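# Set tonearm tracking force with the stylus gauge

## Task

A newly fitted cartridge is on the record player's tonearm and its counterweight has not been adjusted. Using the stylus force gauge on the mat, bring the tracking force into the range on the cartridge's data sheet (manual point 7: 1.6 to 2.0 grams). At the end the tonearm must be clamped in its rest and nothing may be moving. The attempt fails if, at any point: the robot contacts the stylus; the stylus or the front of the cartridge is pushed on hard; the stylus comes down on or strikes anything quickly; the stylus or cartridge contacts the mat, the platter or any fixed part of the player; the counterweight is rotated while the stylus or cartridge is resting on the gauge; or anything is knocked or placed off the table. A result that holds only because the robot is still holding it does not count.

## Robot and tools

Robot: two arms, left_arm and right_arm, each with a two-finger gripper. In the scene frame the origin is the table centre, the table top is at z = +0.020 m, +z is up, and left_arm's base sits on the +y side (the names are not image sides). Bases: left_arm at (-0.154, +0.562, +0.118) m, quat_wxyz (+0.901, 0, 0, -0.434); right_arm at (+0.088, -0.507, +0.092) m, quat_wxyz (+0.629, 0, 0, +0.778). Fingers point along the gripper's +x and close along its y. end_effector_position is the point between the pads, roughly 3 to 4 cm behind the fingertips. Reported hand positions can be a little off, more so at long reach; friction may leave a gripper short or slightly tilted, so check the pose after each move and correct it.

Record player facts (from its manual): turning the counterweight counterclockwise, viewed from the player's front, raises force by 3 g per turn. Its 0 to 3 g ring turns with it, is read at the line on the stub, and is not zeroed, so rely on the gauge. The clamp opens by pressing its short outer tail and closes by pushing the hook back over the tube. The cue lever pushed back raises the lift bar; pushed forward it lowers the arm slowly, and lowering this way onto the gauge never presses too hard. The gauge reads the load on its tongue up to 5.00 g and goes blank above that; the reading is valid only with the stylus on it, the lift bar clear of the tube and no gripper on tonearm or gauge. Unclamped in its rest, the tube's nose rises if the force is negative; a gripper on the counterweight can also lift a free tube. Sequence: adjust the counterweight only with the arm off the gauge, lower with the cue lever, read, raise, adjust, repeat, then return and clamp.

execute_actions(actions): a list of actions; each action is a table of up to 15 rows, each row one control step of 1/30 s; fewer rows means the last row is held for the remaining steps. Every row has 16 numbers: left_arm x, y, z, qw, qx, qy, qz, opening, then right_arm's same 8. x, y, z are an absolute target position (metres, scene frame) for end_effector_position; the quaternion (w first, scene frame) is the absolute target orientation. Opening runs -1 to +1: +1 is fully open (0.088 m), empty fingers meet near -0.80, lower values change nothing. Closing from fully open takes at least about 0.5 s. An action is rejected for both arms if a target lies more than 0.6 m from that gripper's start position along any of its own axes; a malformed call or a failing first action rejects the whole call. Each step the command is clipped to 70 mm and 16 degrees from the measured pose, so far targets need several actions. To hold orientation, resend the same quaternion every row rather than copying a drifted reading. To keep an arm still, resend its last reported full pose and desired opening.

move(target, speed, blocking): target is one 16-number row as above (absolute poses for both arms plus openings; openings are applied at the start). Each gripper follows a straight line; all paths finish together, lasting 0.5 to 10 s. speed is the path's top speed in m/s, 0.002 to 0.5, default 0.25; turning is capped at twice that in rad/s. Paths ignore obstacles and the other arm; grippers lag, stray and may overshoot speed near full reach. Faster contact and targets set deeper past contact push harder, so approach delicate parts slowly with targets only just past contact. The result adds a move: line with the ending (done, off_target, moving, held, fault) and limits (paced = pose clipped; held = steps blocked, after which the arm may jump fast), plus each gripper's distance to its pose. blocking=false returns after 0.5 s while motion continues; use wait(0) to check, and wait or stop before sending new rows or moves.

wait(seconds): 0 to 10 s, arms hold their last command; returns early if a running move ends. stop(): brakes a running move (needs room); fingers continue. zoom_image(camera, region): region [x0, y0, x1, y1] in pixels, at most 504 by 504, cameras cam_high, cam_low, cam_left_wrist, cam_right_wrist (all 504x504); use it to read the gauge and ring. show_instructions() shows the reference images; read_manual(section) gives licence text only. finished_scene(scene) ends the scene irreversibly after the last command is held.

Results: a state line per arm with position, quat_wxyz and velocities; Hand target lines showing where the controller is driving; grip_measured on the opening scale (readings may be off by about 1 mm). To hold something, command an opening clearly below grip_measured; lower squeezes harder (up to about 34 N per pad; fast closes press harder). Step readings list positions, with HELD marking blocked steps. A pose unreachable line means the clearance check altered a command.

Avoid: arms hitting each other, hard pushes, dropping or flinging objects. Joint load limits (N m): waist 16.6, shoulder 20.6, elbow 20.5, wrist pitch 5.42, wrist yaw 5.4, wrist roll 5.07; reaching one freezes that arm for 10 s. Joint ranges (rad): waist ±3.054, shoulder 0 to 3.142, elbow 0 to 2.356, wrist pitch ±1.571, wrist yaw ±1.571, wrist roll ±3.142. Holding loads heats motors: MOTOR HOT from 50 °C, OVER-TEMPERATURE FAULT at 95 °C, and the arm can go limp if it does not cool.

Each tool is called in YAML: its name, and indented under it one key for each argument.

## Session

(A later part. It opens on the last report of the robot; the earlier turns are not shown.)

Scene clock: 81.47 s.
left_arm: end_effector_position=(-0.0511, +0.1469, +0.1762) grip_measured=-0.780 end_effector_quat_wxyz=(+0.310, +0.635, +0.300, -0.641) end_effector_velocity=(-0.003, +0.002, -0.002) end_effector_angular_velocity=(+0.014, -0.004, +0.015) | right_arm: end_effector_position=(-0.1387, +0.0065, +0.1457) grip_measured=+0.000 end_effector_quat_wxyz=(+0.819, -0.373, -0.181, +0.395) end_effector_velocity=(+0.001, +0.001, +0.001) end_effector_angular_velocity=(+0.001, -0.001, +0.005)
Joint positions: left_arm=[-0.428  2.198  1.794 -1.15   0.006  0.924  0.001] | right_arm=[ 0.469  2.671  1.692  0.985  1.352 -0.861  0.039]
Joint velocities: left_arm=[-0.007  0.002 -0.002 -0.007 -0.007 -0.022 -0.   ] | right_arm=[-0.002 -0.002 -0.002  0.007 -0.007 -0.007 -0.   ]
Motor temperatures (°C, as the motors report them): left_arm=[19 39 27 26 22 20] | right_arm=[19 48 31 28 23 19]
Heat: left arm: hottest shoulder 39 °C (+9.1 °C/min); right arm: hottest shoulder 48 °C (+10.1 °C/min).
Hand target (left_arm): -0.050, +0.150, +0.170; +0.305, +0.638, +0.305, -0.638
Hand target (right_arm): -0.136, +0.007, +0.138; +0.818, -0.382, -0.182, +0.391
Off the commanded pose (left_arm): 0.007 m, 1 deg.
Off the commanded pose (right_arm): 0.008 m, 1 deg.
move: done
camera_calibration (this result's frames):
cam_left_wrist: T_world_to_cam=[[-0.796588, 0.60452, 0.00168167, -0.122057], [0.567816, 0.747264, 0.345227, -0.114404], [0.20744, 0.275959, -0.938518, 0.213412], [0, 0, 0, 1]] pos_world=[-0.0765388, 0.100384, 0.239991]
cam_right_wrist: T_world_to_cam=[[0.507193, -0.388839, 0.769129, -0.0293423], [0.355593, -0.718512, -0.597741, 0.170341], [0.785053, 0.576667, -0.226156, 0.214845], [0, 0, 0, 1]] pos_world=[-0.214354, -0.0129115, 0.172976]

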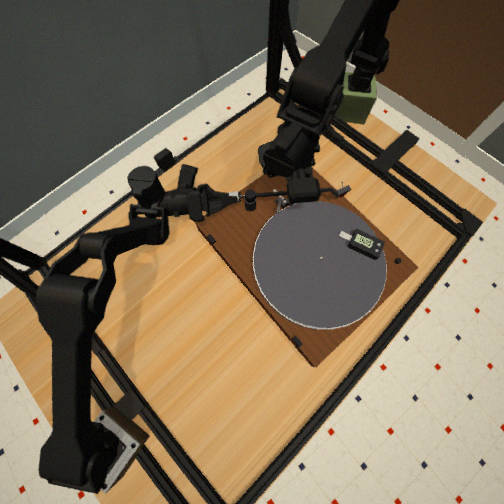

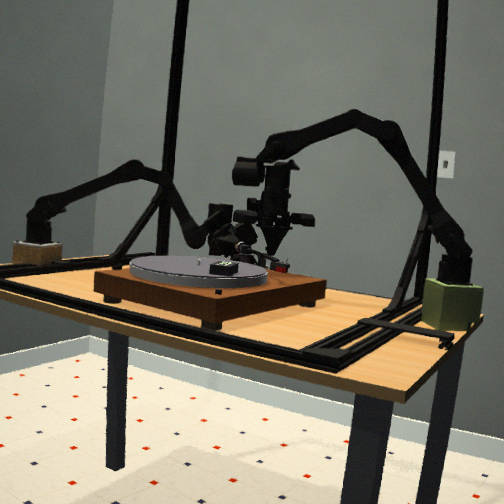

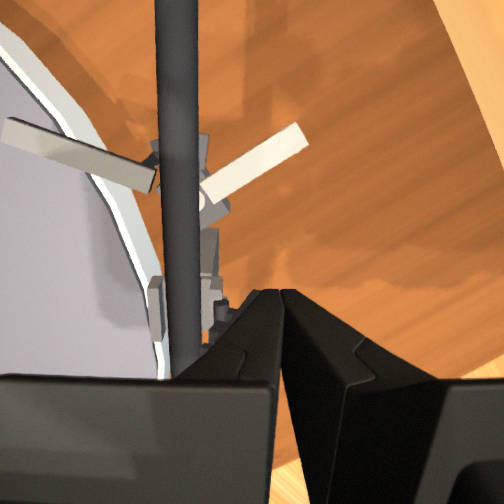

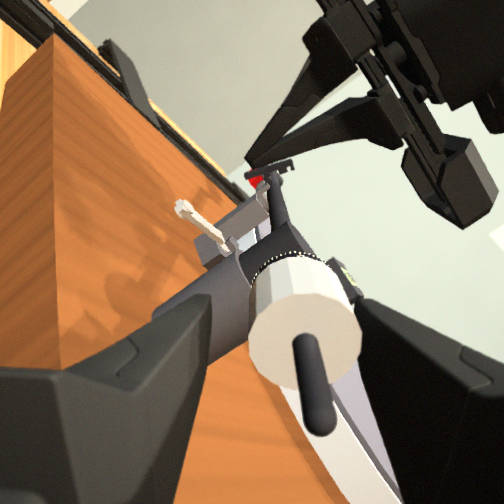

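move:
  target: [-0.058,0.162,0.225,0.305,0.638,0.305,-0.638,-1,-0.134,0.007,0.152,0.818,-0.382,-0.182,0.391,0.0]
  speed: 0.04

move:
  target: [-0.016,0.157,0.205,0.305,0.638,0.305,-0.638,-0.4,-0.134,0.007,0.152,0.818,-0.382,-0.182,0.391,0.0]
  speed: 0.04

Scene clock: 87.47 s.
left_arm: end_effector_position=(-0.0583, +0.1647, +0.2143) grip_measured=-0.780 end_effector_quat_wxyz=(+0.294, +0.638, +0.316, -0.638) end_effector_velocity=(-0.001, +0.005, +0.000) end_effector_angular_velocity=(+0.023, -0.002, -0.010) | right_arm: end_effector_position=(-0.1376, +0.0070, +0.1474) grip_measured=+0.000 end_effector_quat_wxyz=(+0.817, -0.379, -0.182, +0.394) end_effector_velocity=(+0.003, -0.001, -0.002) end_effector_angular_velocity=(-0.014, -0.013, -0.010)
Joint positions: left_arm=[-0.435  2.144  1.858 -1.316  0.005  0.917  0.001] | right_arm=[ 0.467  2.664  1.69   0.969  1.352 -0.864  0.039]
Joint velocities: left_arm=[-0.002 -0.002 -0.002 -0.022 -0.007  0.007 -0.   ] | right_arm=[-0.002 -0.002 -0.007 -0.007  0.007 -0.007 -0.   ]
Motor temperatures (°C, as the motors report them): left_arm=[19 39 27 26 22 20] | right_arm=[19 49 31 28 23 19]
Heat: left arm: hottest shoulder 39 °C (+8.0 °C/min); right arm: hottest shoulder 49 °C (+9.1 °C/min).
Hand target (left_arm): -0.058, +0.162, +0.225; +0.305, +0.638, +0.305, -0.638
Hand target (right_arm): -0.134, +0.007, +0.152; +0.818, -0.382, -0.182, +0.391
Off the commanded pose (left_arm): 0.011 m, 2 deg.
Off the commanded pose (right_arm): 0.006 m, 0 deg.
move: off_target (left_arm)
camera_calibration (this result's frames):
cam_left_wrist: T_world_to_cam=[[-0.796608, 0.603326, 0.0376039, -0.146157], [0.571383, 0.731206, 0.372638, -0.139727], [0.197326, 0.318332, -0.927215, 0.235786], [0, 0, 0, 1]] pos_world=[-0.0831187, 0.115291, 0.276188]
cam_right_wrist: T_world_to_cam=[[0.499921, -0.382697, 0.776931, -0.0331929], [0.358841, -0.724924, -0.587978, 0.170368], [0.788233, 0.572737, -0.225078, 0.214306], [0, 0, 0, 1]] pos_world=[-0.213465, -0.0119401, 0.174197]

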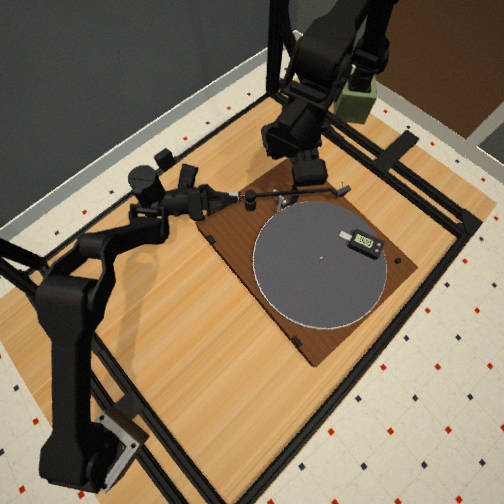

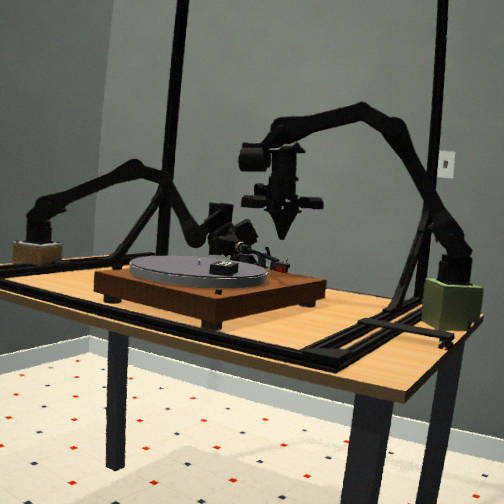

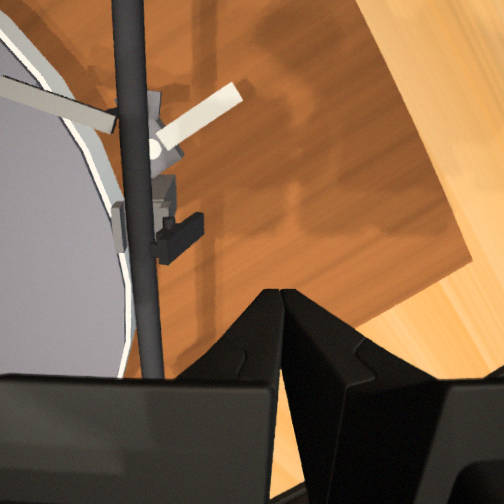

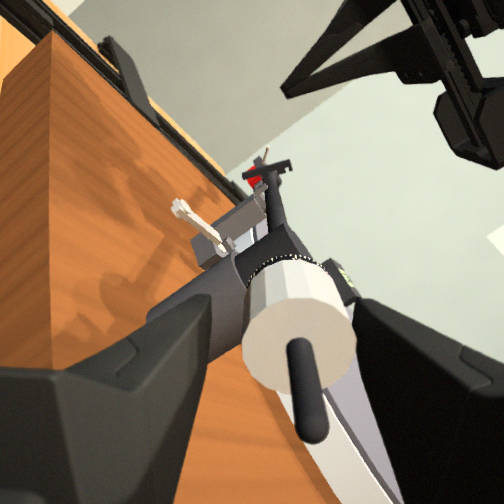

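Scene clock: 88.87 s.
left_arm: end_effector_position=(-0.0189, +0.1602, +0.2054) grip_measured=-0.400 end_effector_quat_wxyz=(+0.303, +0.636, +0.308, -0.639) end_effector_velocity=(-0.002, +0.000, +0.002) end_effector_angular_velocity=(+0.005, -0.006, +0.015) | right_arm: end_effector_position=(-0.1375, +0.0070, +0.1473) grip_measured=+0.000 end_effector_quat_wxyz=(+0.817, -0.379, -0.182, +0.394) end_effector_velocity=(-0.001, +0.002, +0.001) end_effector_angular_velocity=(-0.008, -0.012, +0.020)
Joint positions: left_arm=[-0.347  2.19   1.897 -1.285  0.005  1.004  0.019] | right_arm=[ 0.467  2.664  1.69   0.969  1.352 -0.864  0.039]
Joint velocities: left_arm=[-0.007 -0.002  0.002 -0.007 -0.007 -0.022 -0.   ] | right_arm=[-0.002 -0.002 -0.002  0.007 -0.022 -0.022 -0.   ]
Motor temperatures (°C, as the motors report them): left_arm=[19 39 27 25 22 20] | right_arm=[19 50 31 28 23 19]
Heat: left arm: hottest shoulder 39 °C (+7.1 °C/min); right arm: hottest shoulder 50 °C (+9.1 °C/min). Fold the right arm in close to its base before you think long.
Hand target (left_arm): -0.016, +0.157, +0.205; +0.305, +0.638, +0.305, -0.638
Hand target (right_arm): -0.134, +0.007, +0.152; +0.818, -0.382, -0.182, +0.391
Off the commanded pose (left_arm): 0.004 m, 1 deg.
Off the commanded pose (right_arm): 0.006 m, 0 deg.
MOTOR HOT: a motor of the right arm reached 50 °C. Now the hottest motor of the right arm, joint 2 (shoulder), reports 50 °C. The temperature limit of the motors' drives, at which the controller stops that arm, is 95 °C. To cool a motor, set the load down, stop pushing, or move to a pose that needs little force.
move: done
camera_calibration (this result's frames):
cam_left_wrist: T_world_to_cam=[[-0.797679, 0.602765, 0.0195671, -0.107908], [0.568405, 0.740572, 0.358426, -0.154292], [0.201556, 0.297031, -0.933353, 0.225859], [0, 0, 0, 1]] pos_world=[-0.043899, 0.11222, 0.26822]
cam_right_wrist: T_world_to_cam=[[0.499735, -0.382466, 0.777164, -0.0332086], [0.358982, -0.725099, -0.587677, 0.170229], [0.788287, 0.572671, -0.225059, 0.214284], [0, 0, 0, 1]] pos_world=[-0.213431, -0.0119824, 0.174074]

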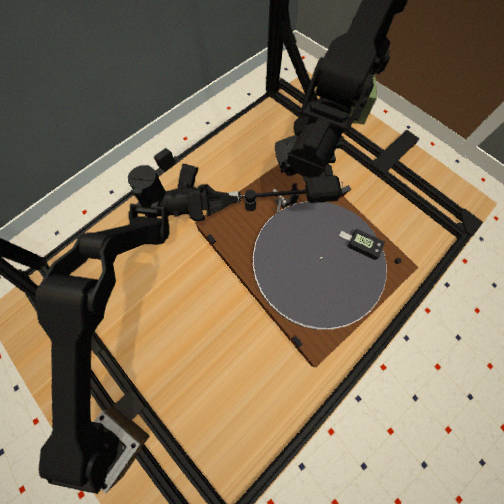

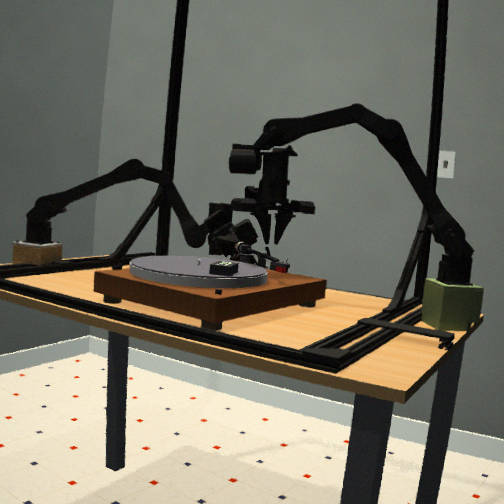

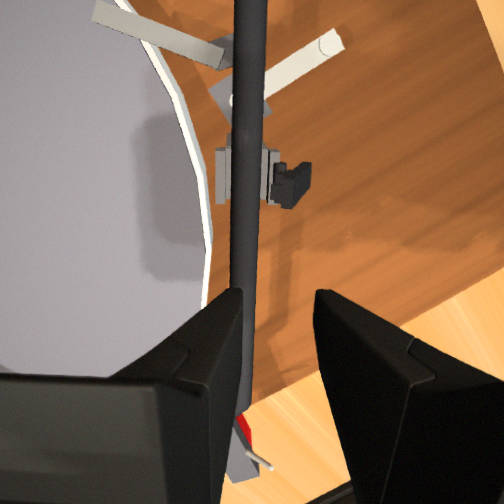

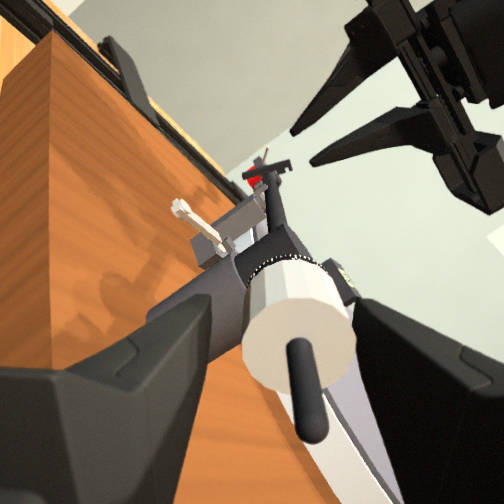

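move:
  target: [-0.012,0.155,0.188,0.305,0.638,0.305,-0.638,-0.4,-0.133,0.007,0.157,0.818,-0.382,-0.182,0.391,0.0]
  speed: 0.02

Scene clock: 93.50 s.
left_arm: end_effector_position=(-0.0132, +0.1526, +0.1949) grip_measured=-0.400 end_effector_quat_wxyz=(+0.311, +0.635, +0.299, -0.641) end_effector_velocity=(-0.003, +0.001, +0.000) end_effector_angular_velocity=(+0.009, -0.004, +0.000) | right_arm: end_effector_position=(-0.1353, +0.0072, +0.1513) grip_measured=+0.000 end_effector_quat_wxyz=(+0.817, -0.381, -0.182, +0.392) end_effector_velocity=(+0.004, +0.001, -0.000) end_effector_angular_velocity=(-0.003, -0.004, +0.000)
Joint positions: left_arm=[-0.34   2.21   1.887 -1.231  0.005  1.012  0.019] | right_arm=[ 0.464  2.65   1.682  0.961  1.352 -0.864  0.039]
Joint velocities: left_arm=[-0.007 -0.002 -0.002 -0.007 -0.007 -0.007 -0.   ] | right_arm=[-0.007 -0.002 -0.007  0.007 -0.007 -0.007 -0.   ]
Motor temperatures (°C, as the motors report them): left_arm=[19 39 28 25 22 20] | right_arm=[19 52 31 28 23 19]
Heat: left arm: hottest shoulder 39 °C (+7.1 °C/min); right arm: hottest shoulder 52 °C (+10.2 °C/min). Fold the right arm in close to its base before you think long.
Hand target (left_arm): -0.012, +0.155, +0.188; +0.305, +0.638, +0.305, -0.638
Hand target (right_arm): -0.133, +0.007, +0.157; +0.818, -0.382, -0.182, +0.391
Off the commanded pose (left_arm): 0.007 m, 1 deg.
Off the commanded pose (right_arm): 0.006 m, 0 deg.
MOTOR HOT: still on. Now the hottest motor of the right arm, joint 2 (shoulder), reports 52 °C; a drive's own limit is 95 °C.
move: done
camera_calibration (this result's frames):
cam_left_wrist: T_world_to_cam=[[-0.797063, 0.603896, -0.000730826, -0.0948294], [0.566456, 0.748065, 0.345725, -0.146876], [0.209329, 0.275151, -0.938335, 0.221581], [0, 0, 0, 1]] pos_world=[-0.0387696, 0.106172, 0.258627]
cam_right_wrist: T_world_to_cam=[[0.497075, -0.382603, 0.778801, -0.0379965], [0.357504, -0.727515, -0.585587, 0.171463], [0.790637, 0.569505, -0.224848, 0.213636], [0, 0, 0, 1]] pos_world=[-0.21132, -0.0114625, 0.178034]

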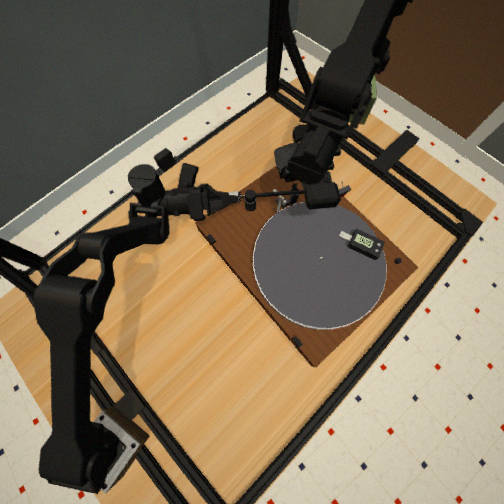

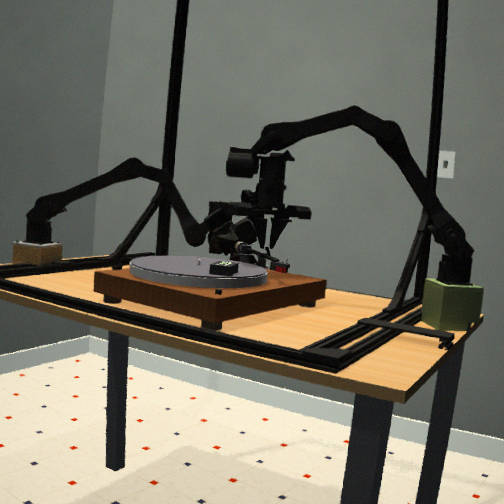

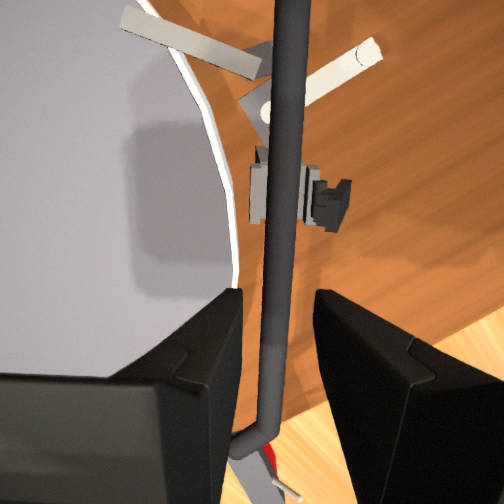

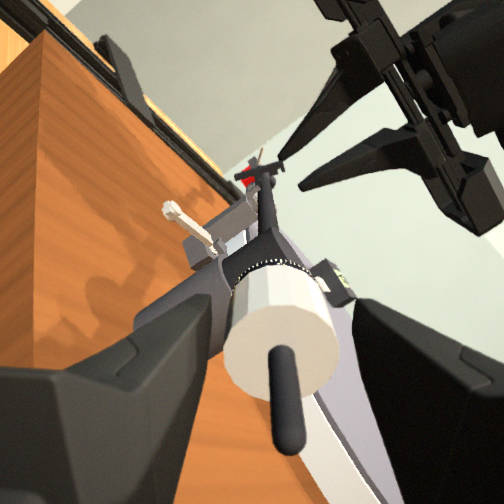

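move:
  target: [-0.0135,0.156,0.169,0.305,0.638,0.305,-0.638,-0.4,-0.135,0.007,0.151,0.9,0.079,0.038,0.429,0.0]
  speed: 0.2

Scene clock: 99.73 s.
left_arm: end_effector_position=(-0.0135, +0.1534, +0.1761) grip_measured=-0.400 end_effector_quat_wxyz=(+0.311, +0.635, +0.299, -0.641) end_effector_velocity=(-0.001, +0.002, +0.002) end_effector_angular_velocity=(+0.005, -0.006, +0.020) | right_arm: end_effector_position=(-0.1352, +0.0071, +0.1528) grip_measured=+0.000 end_effector_quat_wxyz=(+0.898, +0.078, +0.036, +0.431) end_effector_velocity=(+0.000, +0.002, -0.002) end_effector_angular_velocity=(+0.017, +0.032, +0.005)
Joint positions: left_arm=[-0.34   2.215  1.82  -1.157  0.005  1.012  0.019] | right_arm=[0.464 2.65  1.681 0.976 1.352 0.164 0.039]
Joint velocities: left_arm=[-0.002 -0.007 -0.002 -0.007 -0.007 -0.022 -0.   ] | right_arm=[-0.002 -0.002  0.002 -0.037 -0.007  0.066 -0.   ]
Motor temperatures (°C, as the motors report them): left_arm=[19 39 27 25 22 20] | right_arm=[19 54 31 28 23 19]
Heat: left arm: hottest shoulder 39 °C (+6.1 °C/min); right arm: hottest shoulder 54 °C (+11.1 °C/min). Fold the right arm in close to its base before you think long.
Hand target (left_arm): -0.014, +0.156, +0.169; +0.305, +0.638, +0.305, -0.638
Hand target (right_arm): -0.135, +0.007, +0.151; +0.899, +0.079, +0.038, +0.429
Off the commanded pose (left_arm): 0.008 m, 1 deg.
Off the commanded pose (right_arm): 0.002 m, 0 deg.
MOTOR HOT: still on. Now the hottest motor of the right arm, joint 2 (shoulder), reports 54 °C; a drive's own limit is 95 °C.
move: done
camera_calibration (this result's frames):
cam_left_wrist: T_world_to_cam=[[-0.797062, 0.603895, -0.00168216, -0.0953856], [0.566327, 0.748439, 0.345128, -0.140765], [0.20968, 0.274136, -0.938554, 0.203945], [0, 0, 0, 1]] pos_world=[-0.0390727, 0.107048, 0.239834]
cam_right_wrist: T_world_to_cam=[[0.778107, -0.610077, -0.149519, 0.142208], [-0.319992, -0.180168, -0.930131, 0.129425], [0.540513, 0.771587, -0.33541, 0.195613], [0, 0, 0, 1]] pos_world=[-0.17497, -0.0408565, 0.207256]

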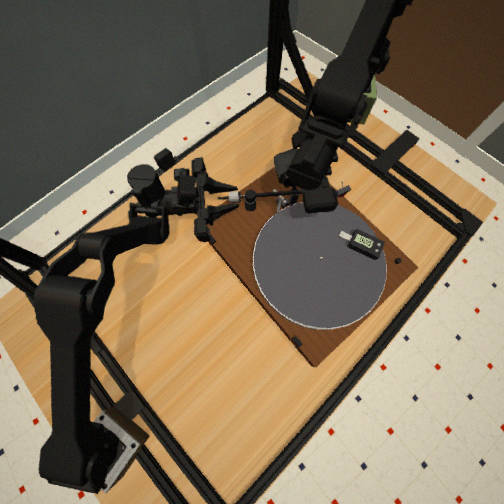

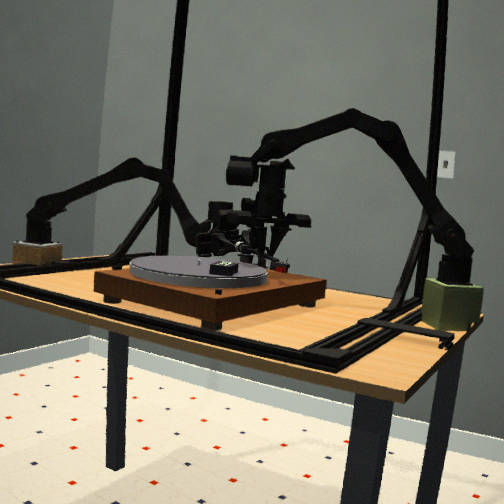

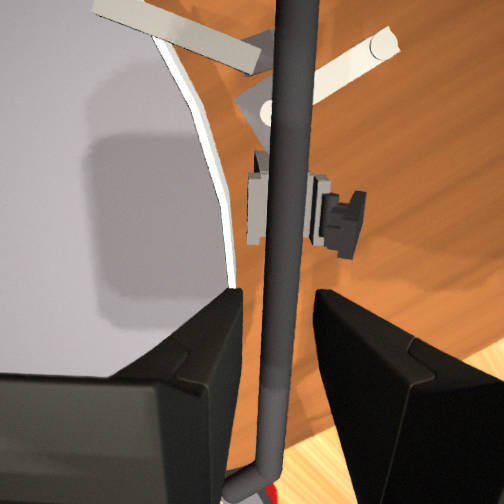

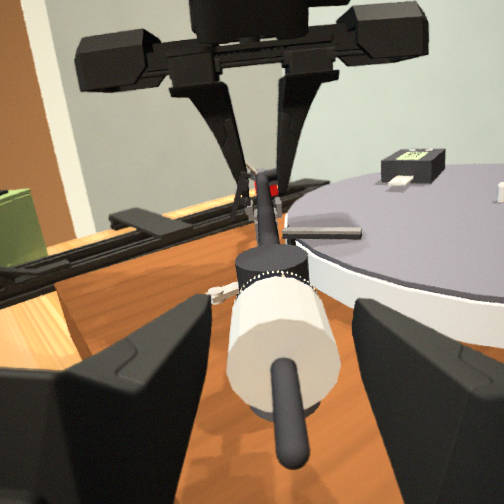

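move:
  target: [-0.0135,0.1545,0.172,0.305,0.638,0.305,-0.638,-0.66,-0.135,0.007,0.150,0.818,-0.382,-0.182,0.391,-0.4]

move:
  target: [-0.0135,0.1545,0.172,0.305,0.638,0.305,-0.638,-0.48,-0.135,0.007,0.150,0.9,0.079,0.038,0.429,-0.05]

Scene clock: 106.53 s.
left_arm: end_effector_position=(-0.0155, +0.1552, +0.1751) grip_measured=-0.606 end_effector_quat_wxyz=(+0.307, +0.636, +0.303, -0.640) end_effector_velocity=(+0.001, +0.004, +0.001) end_effector_angular_velocity=(+0.009, -0.004, +0.024) | right_arm: end_effector_position=(-0.1379, +0.0077, +0.1530) grip_measured=-0.251 end_effector_quat_wxyz=(+0.817, -0.376, -0.182, +0.397) end_effector_velocity=(+0.001, +0.001, +0.003) end_effector_angular_velocity=(-0.015, -0.026, +0.005)
Joint positions: left_arm=[-0.343  2.217  1.82  -1.167  0.006  1.008  0.009] | right_arm=[ 0.466  2.647  1.684  0.954  1.344 -0.853  0.027]
Joint velocities: left_arm=[ 0.002 -0.007 -0.007 -0.007 -0.007 -0.022  0.   ] | right_arm=[-0.002 -0.002 -0.002  0.022 -0.007 -0.051 -0.   ]
Motor temperatures (°C, as the motors report them): left_arm=[19 40 27 25 22 20] | right_arm=[19 55 31 28 23 19]
Heat: left arm: hottest shoulder 40 °C (+6.1 °C/min); right arm: hottest shoulder 55 °C (+11.2 °C/min). Fold the right arm in close to its base before you think long.
Hand target (left_arm): -0.013, +0.155, +0.172; +0.305, +0.638, +0.305, -0.638
Hand target (right_arm): -0.135, +0.007, +0.150; +0.818, -0.382, -0.182, +0.391
Off the commanded pose (left_arm): 0.004 m, 0 deg.
Off the commanded pose (right_arm): 0.004 m, 1 deg.
MOTOR HOT: still on. Now the hottest motor of the right arm, joint 2 (shoulder), reports 55 °C; a drive's own limit is 95 °C.
move: done
camera_calibration (this result's frames):
cam_left_wrist: T_world_to_cam=[[-0.797274, 0.603555, 0.00870597, -0.0998754], [0.567571, 0.744675, 0.351172, -0.14107], [0.205468, 0.284922, -0.93627, 0.2009], [0, 0, 0, 1]] pos_world=[-0.0408394, 0.108091, 0.238506]
cam_right_wrist: T_world_to_cam=[[0.506641, -0.381841, 0.77299, -0.0355742], [0.360284, -0.72077, -0.592187, 0.175064], [0.783269, 0.578522, -0.2276, 0.215084], [0, 0, 0, 1]] pos_world=[-0.213518, -0.0118332, 0.180122]

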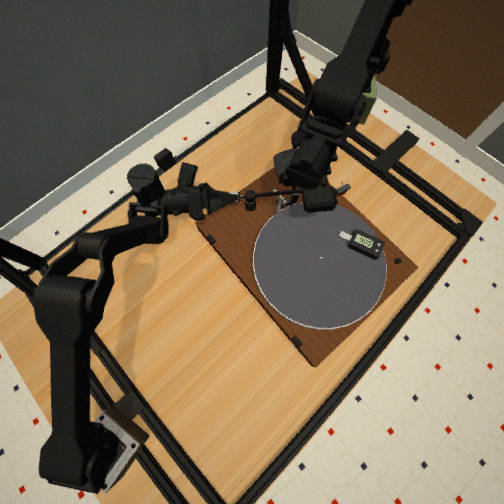

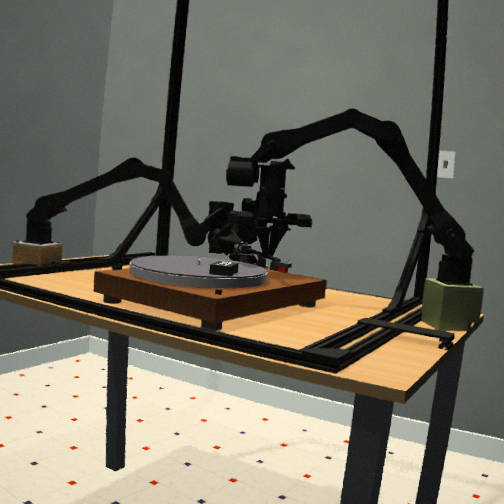

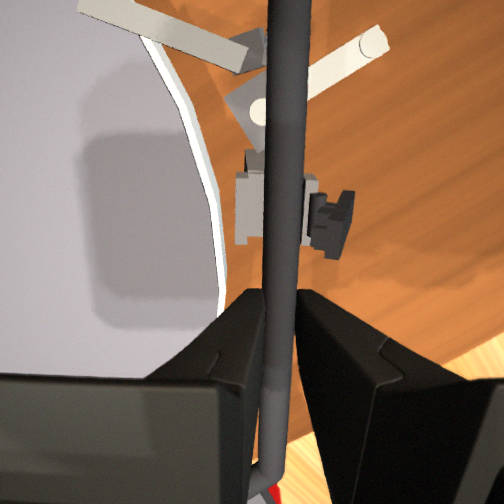

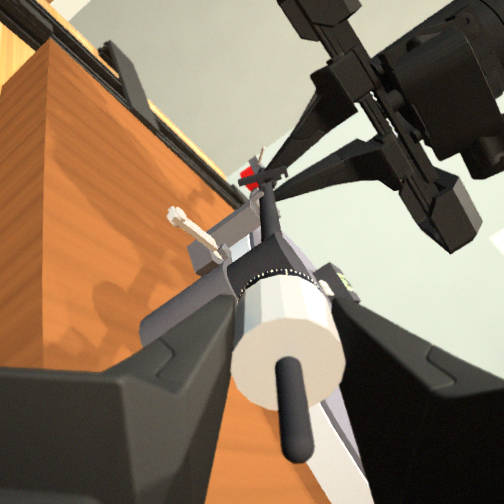

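Scene clock: 109.13 s.
left_arm: end_effector_position=(-0.0156, +0.1555, +0.1742) grip_measured=-0.480 end_effector_quat_wxyz=(+0.306, +0.636, +0.304, -0.640) end_effector_velocity=(+0.000, -0.000, +0.001) end_effector_angular_velocity=(-0.005, -0.009, +0.005) | right_arm: end_effector_position=(-0.1370, +0.0070, +0.1551) grip_measured=-0.050 end_effector_quat_wxyz=(+0.898, +0.082, +0.038, +0.432) end_effector_velocity=(+0.001, +0.001, -0.005) end_effector_angular_velocity=(-0.026, -0.015, +0.005)
Joint positions: left_arm=[-0.343  2.219  1.82  -1.168  0.006  1.008  0.015] | right_arm=[0.466 2.647 1.684 0.977 1.352 0.166 0.037]
Joint velocities: left_arm=[-0.002 -0.007 -0.007  0.007 -0.007 -0.007 -0.   ] | right_arm=[-0.002 -0.002 -0.002 -0.051 -0.007  0.022 -0.   ]
Motor temperatures (°C, as the motors report them): left_arm=[19 40 27 25 22 20] | right_arm=[19 55 31 28 23 19]
Heat: left arm: hottest shoulder 40 °C (+5.0 °C/min); right arm: hottest shoulder 55 °C (+11.1 °C/min). Fold the right arm in close to its base before you think long.
Hand target (left_arm): -0.014, +0.155, +0.172; +0.305, +0.638, +0.305, -0.638
Hand target (right_arm): -0.135, +0.007, +0.150; +0.899, +0.079, +0.038, +0.429
Off the commanded pose (left_arm): 0.003 m, 0 deg.
Off the commanded pose (right_arm): 0.005 m, 1 deg.
MOTOR HOT: still on. Now the hottest motor of the right arm, joint 2 (shoulder), reports 55 °C; a drive's own limit is 95 °C.
move: done
camera_calibration (this result's frames):
cam_left_wrist: T_world_to_cam=[[-0.797494, 0.603222, 0.0112394, -0.100488], [0.567636, 0.743875, 0.35276, -0.141035], [0.204431, 0.287704, -0.935647, 0.199409], [0, 0, 0, 1]] pos_world=[-0.0408476, 0.108158, 0.237457]
cam_right_wrist: T_world_to_cam=[[0.778883, -0.607034, -0.157641, 0.145235], [-0.324675, -0.175218, -0.929454, 0.130162], [0.536589, 0.775118, -0.333563, 0.196554], [0, 0, 0, 1]] pos_world=[-0.176329, -0.0413833, 0.209438]

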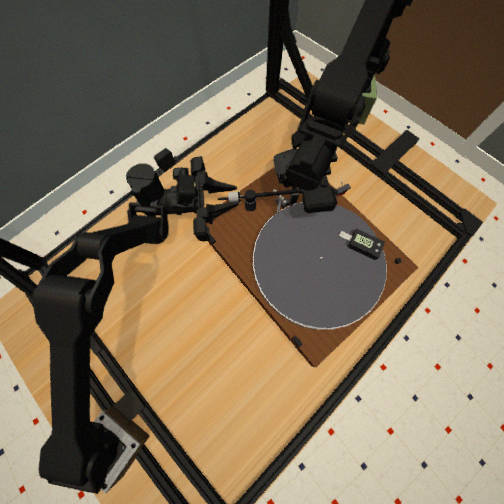

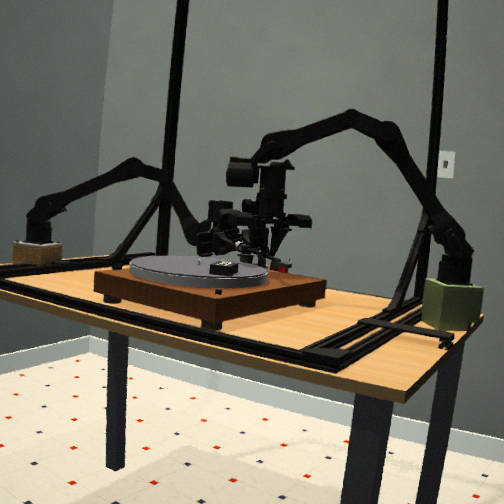

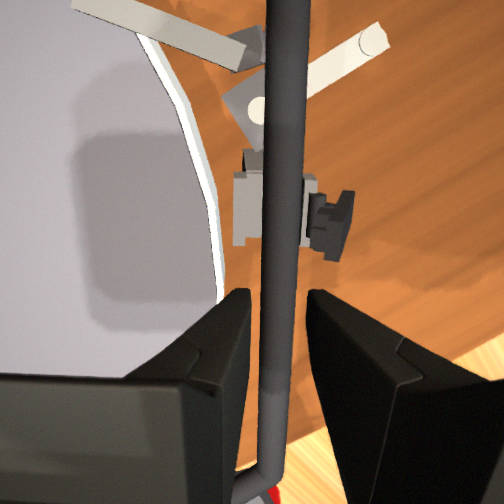

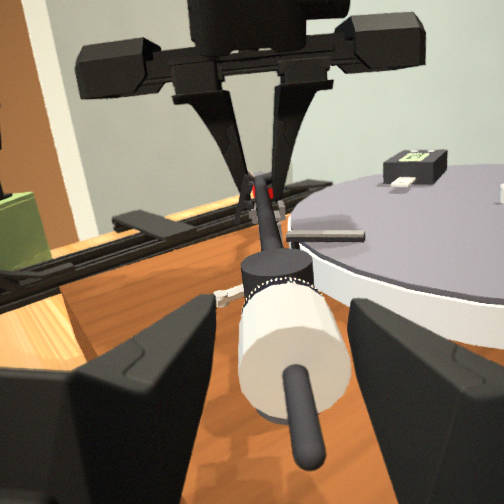

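Correct drift, then stroke.

move:
  target: [-0.011,0.1545,0.172,0.305,0.638,0.305,-0.638,-0.66,-0.133,0.007,0.142,0.9,0.079,0.038,0.429,-0.05]
  speed: 0.02

move:
  target: [-0.011,0.1545,0.172,0.305,0.638,0.305,-0.638,-0.66,-0.133,0.007,0.150,0.818,-0.382,-0.182,0.391,-0.4]

move:
  target: [-0.011,0.1545,0.172,0.305,0.638,0.305,-0.638,-0.48,-0.133,0.007,0.144,0.9,0.079,0.038,0.429,-0.05]

Scene clock: 116.37 s.
left_arm: end_effector_position=(-0.0148, +0.1549, +0.1739) grip_measured=-0.605 end_effector_quat_wxyz=(+0.306, +0.636, +0.303, -0.640) end_effector_velocity=(-0.003, +0.003, +0.002) end_effector_angular_velocity=(+0.014, +0.012, -0.010) | right_arm: end_effector_position=(-0.1354, +0.0074, +0.1532) grip_measured=-0.050 end_effector_quat_wxyz=(+0.898, +0.086, +0.039, +0.430) end_effector_velocity=(+0.001, +0.001, -0.000) end_effector_angular_velocity=(-0.010, -0.010, +0.005)
Joint positions: left_arm=[-0.342  2.222  1.823 -1.167  0.005  1.011  0.009] | right_arm=[0.464 2.653 1.684 0.985 1.352 0.173 0.037]
Joint velocities: left_arm=[-0.002 -0.002  0.002 -0.022  0.007  0.007 -0.   ] | right_arm=[-0.002 -0.002 -0.002 -0.007 -0.007 -0.007 -0.   ]
Motor temperatures (°C, as the motors report them): left_arm=[19 40 28 25 22 20] | right_arm=[19 55 31 28 23 19]
Heat: left arm: hottest shoulder 40 °C (+5.0 °C/min); right arm: hottest shoulder 55 °C (+10.0 °C/min). Fold the right arm in close to its base before you think long.
Hand target (left_arm): -0.011, +0.155, +0.172; +0.305, +0.638, +0.305, -0.638
Hand target (right_arm): -0.133, +0.007, +0.142; +0.899, +0.079, +0.038, +0.429
Off the commanded pose (left_arm): 0.004 m, 0 deg.
Off the commanded pose (right_arm): 0.011 m, 1 deg.
MOTOR HOT: still on. Now the hottest motor of the right arm, joint 2 (shoulder), reports 55 °C; a drive's own limit is 95 °C.
move: off_target (right_arm)
camera_calibration (this result's frames):
cam_left_wrist: T_world_to_cam=[[-0.796125, 0.605052, 0.00984119, -0.0994796], [0.568943, 0.742875, 0.352761, -0.140786], [0.206128, 0.286441, -0.935662, 0.199318], [0, 0, 0, 1]] pos_world=[-0.0401839, 0.107684, 0.237138]
cam_right_wrist: T_world_to_cam=[[0.776143, -0.608049, -0.166971, 0.145063], [-0.331605, -0.168371, -0.928272, 0.127751], [0.536322, 0.77584, -0.332312, 0.194532], [0, 0, 0, 1]] pos_world=[-0.174559, -0.0412108, 0.207454]

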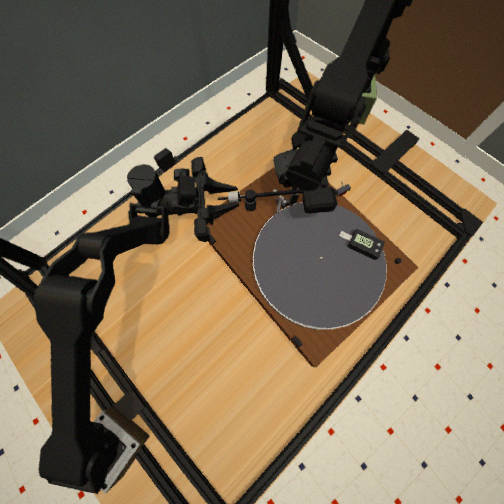

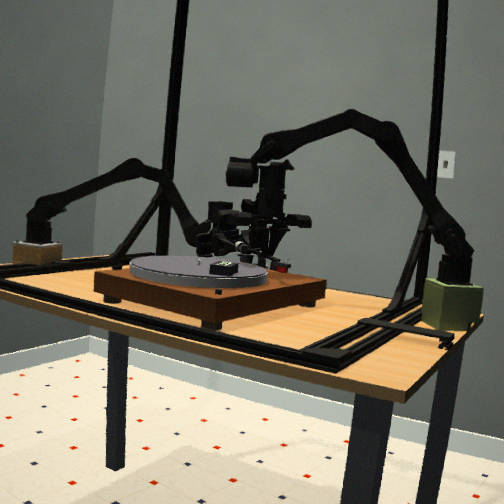

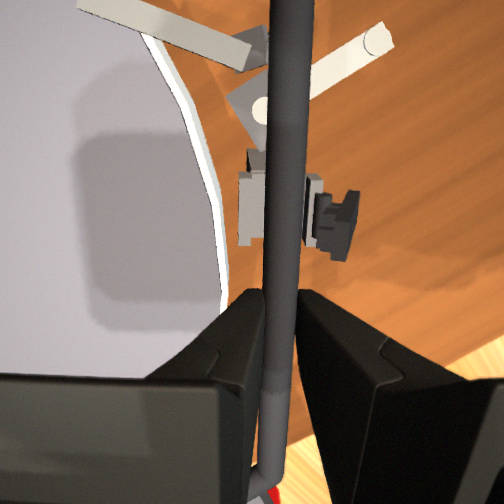

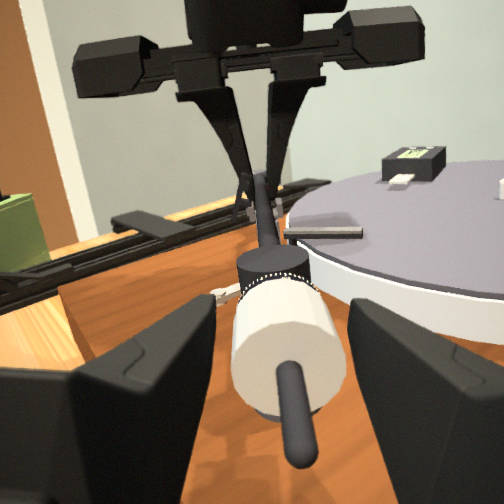

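Scene clock: 118.97 s.
left_arm: end_effector_position=(-0.0153, +0.1553, +0.1738) grip_measured=-0.605 end_effector_quat_wxyz=(+0.305, +0.636, +0.304, -0.641) end_effector_velocity=(+0.001, +0.003, +0.000) end_effector_angular_velocity=(+0.014, -0.018, -0.010) | right_arm: end_effector_position=(-0.1380, +0.0080, +0.1531) grip_measured=-0.248 end_effector_quat_wxyz=(+0.818, -0.374, -0.182, +0.398) end_effector_velocity=(+0.001, +0.000, +0.003) end_effector_angular_velocity=(-0.016, -0.032, +0.005)
Joint positions: left_arm=[-0.342  2.222  1.823 -1.17   0.007  1.011  0.009] | right_arm=[ 0.466  2.648  1.684  0.959  1.342 -0.853  0.027]
Joint velocities: left_arm=[-0.002 -0.002 -0.002 -0.007 -0.022  0.007 -0.001] | right_arm=[-0.002 -0.002 -0.007  0.037 -0.007 -0.066 -0.   ]
Motor temperatures (°C, as the motors report them): left_arm=[19 40 28 25 22 20] | right_arm=[19 55 31 28 23 19]
Heat: left arm: hottest shoulder 40 °C (+4.0 °C/min); right arm: hottest shoulder 55 °C (+10.1 °C/min). Fold the right arm in close to its base before you think long.
Hand target (left_arm): -0.011, +0.155, +0.172; +0.305, +0.638, +0.305, -0.638
Hand target (right_arm): -0.133, +0.007, +0.150; +0.818, -0.382, -0.182, +0.391
Off the commanded pose (left_arm): 0.005 m, 0 deg.
Off the commanded pose (right_arm): 0.006 m, 1 deg.
MOTOR HOT: still on. Now the hottest motor of the right arm, joint 2 (shoulder), reports 55 °C; a drive's own limit is 95 °C.
move: done
camera_calibration (this result's frames):
cam_left_wrist: T_world_to_cam=[[-0.796084, 0.605032, 0.0136502, -0.100816], [0.570061, 0.742116, 0.352554, -0.140629], [0.203176, 0.288444, -0.935692, 0.19889], [0, 0, 0, 1]] pos_world=[-0.0405006, 0.107991, 0.237055]
cam_right_wrist: T_world_to_cam=[[0.509741, -0.383421, 0.770164, -0.0346398], [0.360218, -0.717834, -0.595783, 0.175927], [0.781286, 0.581122, -0.227794, 0.21475], [0, 0, 0, 1]] pos_world=[-0.213496, -0.011791, 0.180412]

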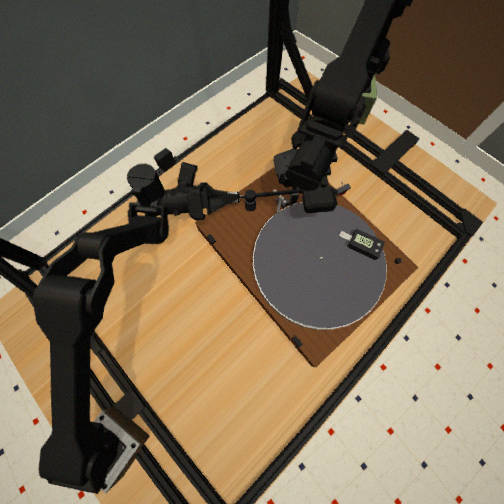

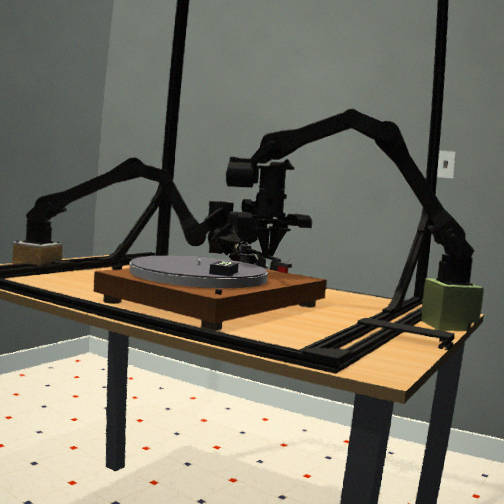

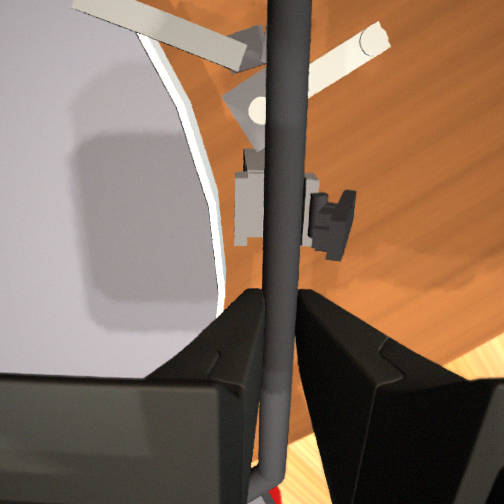

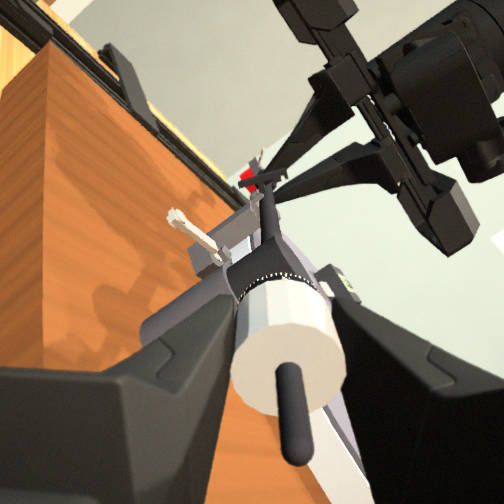

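Scene clock: 121.50 s.
left_arm: end_effector_position=(-0.0135, +0.1560, +0.1735) grip_measured=-0.480 end_effector_quat_wxyz=(+0.305, +0.636, +0.305, -0.640) end_effector_velocity=(-0.003, +0.001, +0.000) end_effector_angular_velocity=(+0.005, +0.009, +0.005) | right_arm: end_effector_position=(-0.1358, +0.0074, +0.1515) grip_measured=-0.050 end_effector_quat_wxyz=(+0.897, +0.083, +0.037, +0.432) end_effector_velocity=(+0.000, +0.002, -0.003) end_effector_angular_velocity=(-0.022, -0.012, +0.005)
Joint positions: left_arm=[-0.338  2.223  1.823 -1.17   0.006  1.014  0.015] | right_arm=[0.464 2.658 1.684 0.995 1.35  0.162 0.037]
Joint velocities: left_arm=[-0.002 -0.002 -0.002 -0.007  0.007 -0.007 -0.   ] | right_arm=[-0.002 -0.002  0.002 -0.051 -0.007  0.022 -0.   ]
Motor temperatures (°C, as the motors report them): left_arm=[19 40 28 25 22 20] | right_arm=[19 55 31 28 23 19]
Heat: left arm: hottest shoulder 40 °C (+4.1 °C/min); right arm: hottest shoulder 55 °C (+9.1 °C/min). Fold the right arm in close to its base before you think long.
Hand target (left_arm): -0.011, +0.155, +0.172; +0.305, +0.638, +0.305, -0.638
Hand target (right_arm): -0.133, +0.007, +0.144; +0.899, +0.079, +0.038, +0.429
Off the commanded pose (left_arm): 0.003 m, 0 deg.
Off the commanded pose (right_arm): 0.008 m, 1 deg.
MOTOR HOT: still on. Now the hottest motor of the right arm, joint 2 (shoulder), reports 55 °C; a drive's own limit is 95 °C.
move: done
camera_calibration (this result's frames):
cam_left_wrist: T_world_to_cam=[[-0.797024, 0.603799, 0.0134237, -0.0995843], [0.568503, 0.742559, 0.354132, -0.142358], [0.203857, 0.289883, -0.935099, 0.197737], [0, 0, 0, 1]] pos_world=[-0.0387498, 0.108518, 0.236654]
cam_right_wrist: T_world_to_cam=[[0.778686, -0.606553, -0.160443, 0.144355], [-0.325765, -0.172316, -0.929615, 0.127155], [0.536214, 0.776145, -0.331774, 0.194106], [0, 0, 0, 1]] pos_world=[-0.175067, -0.0411845, 0.205766]

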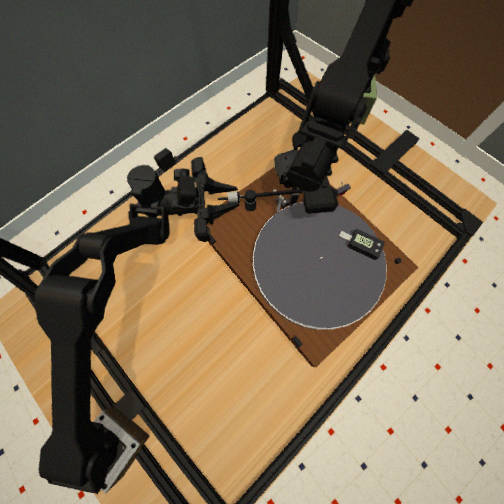

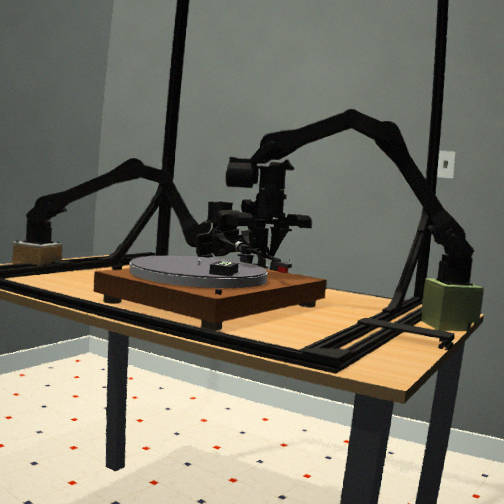

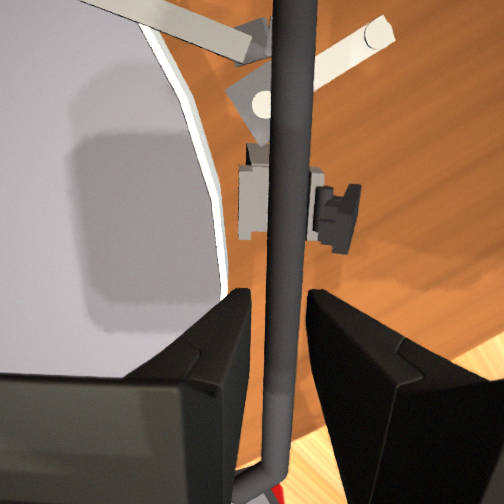

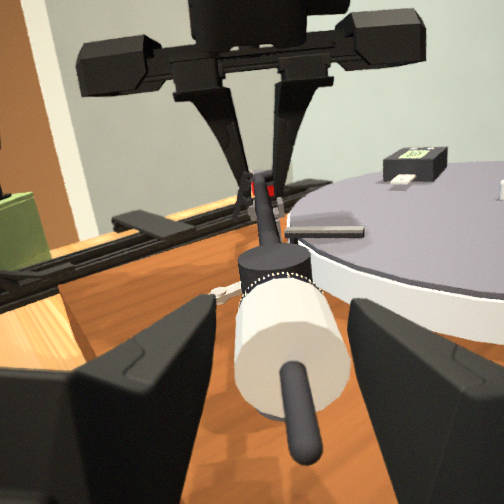

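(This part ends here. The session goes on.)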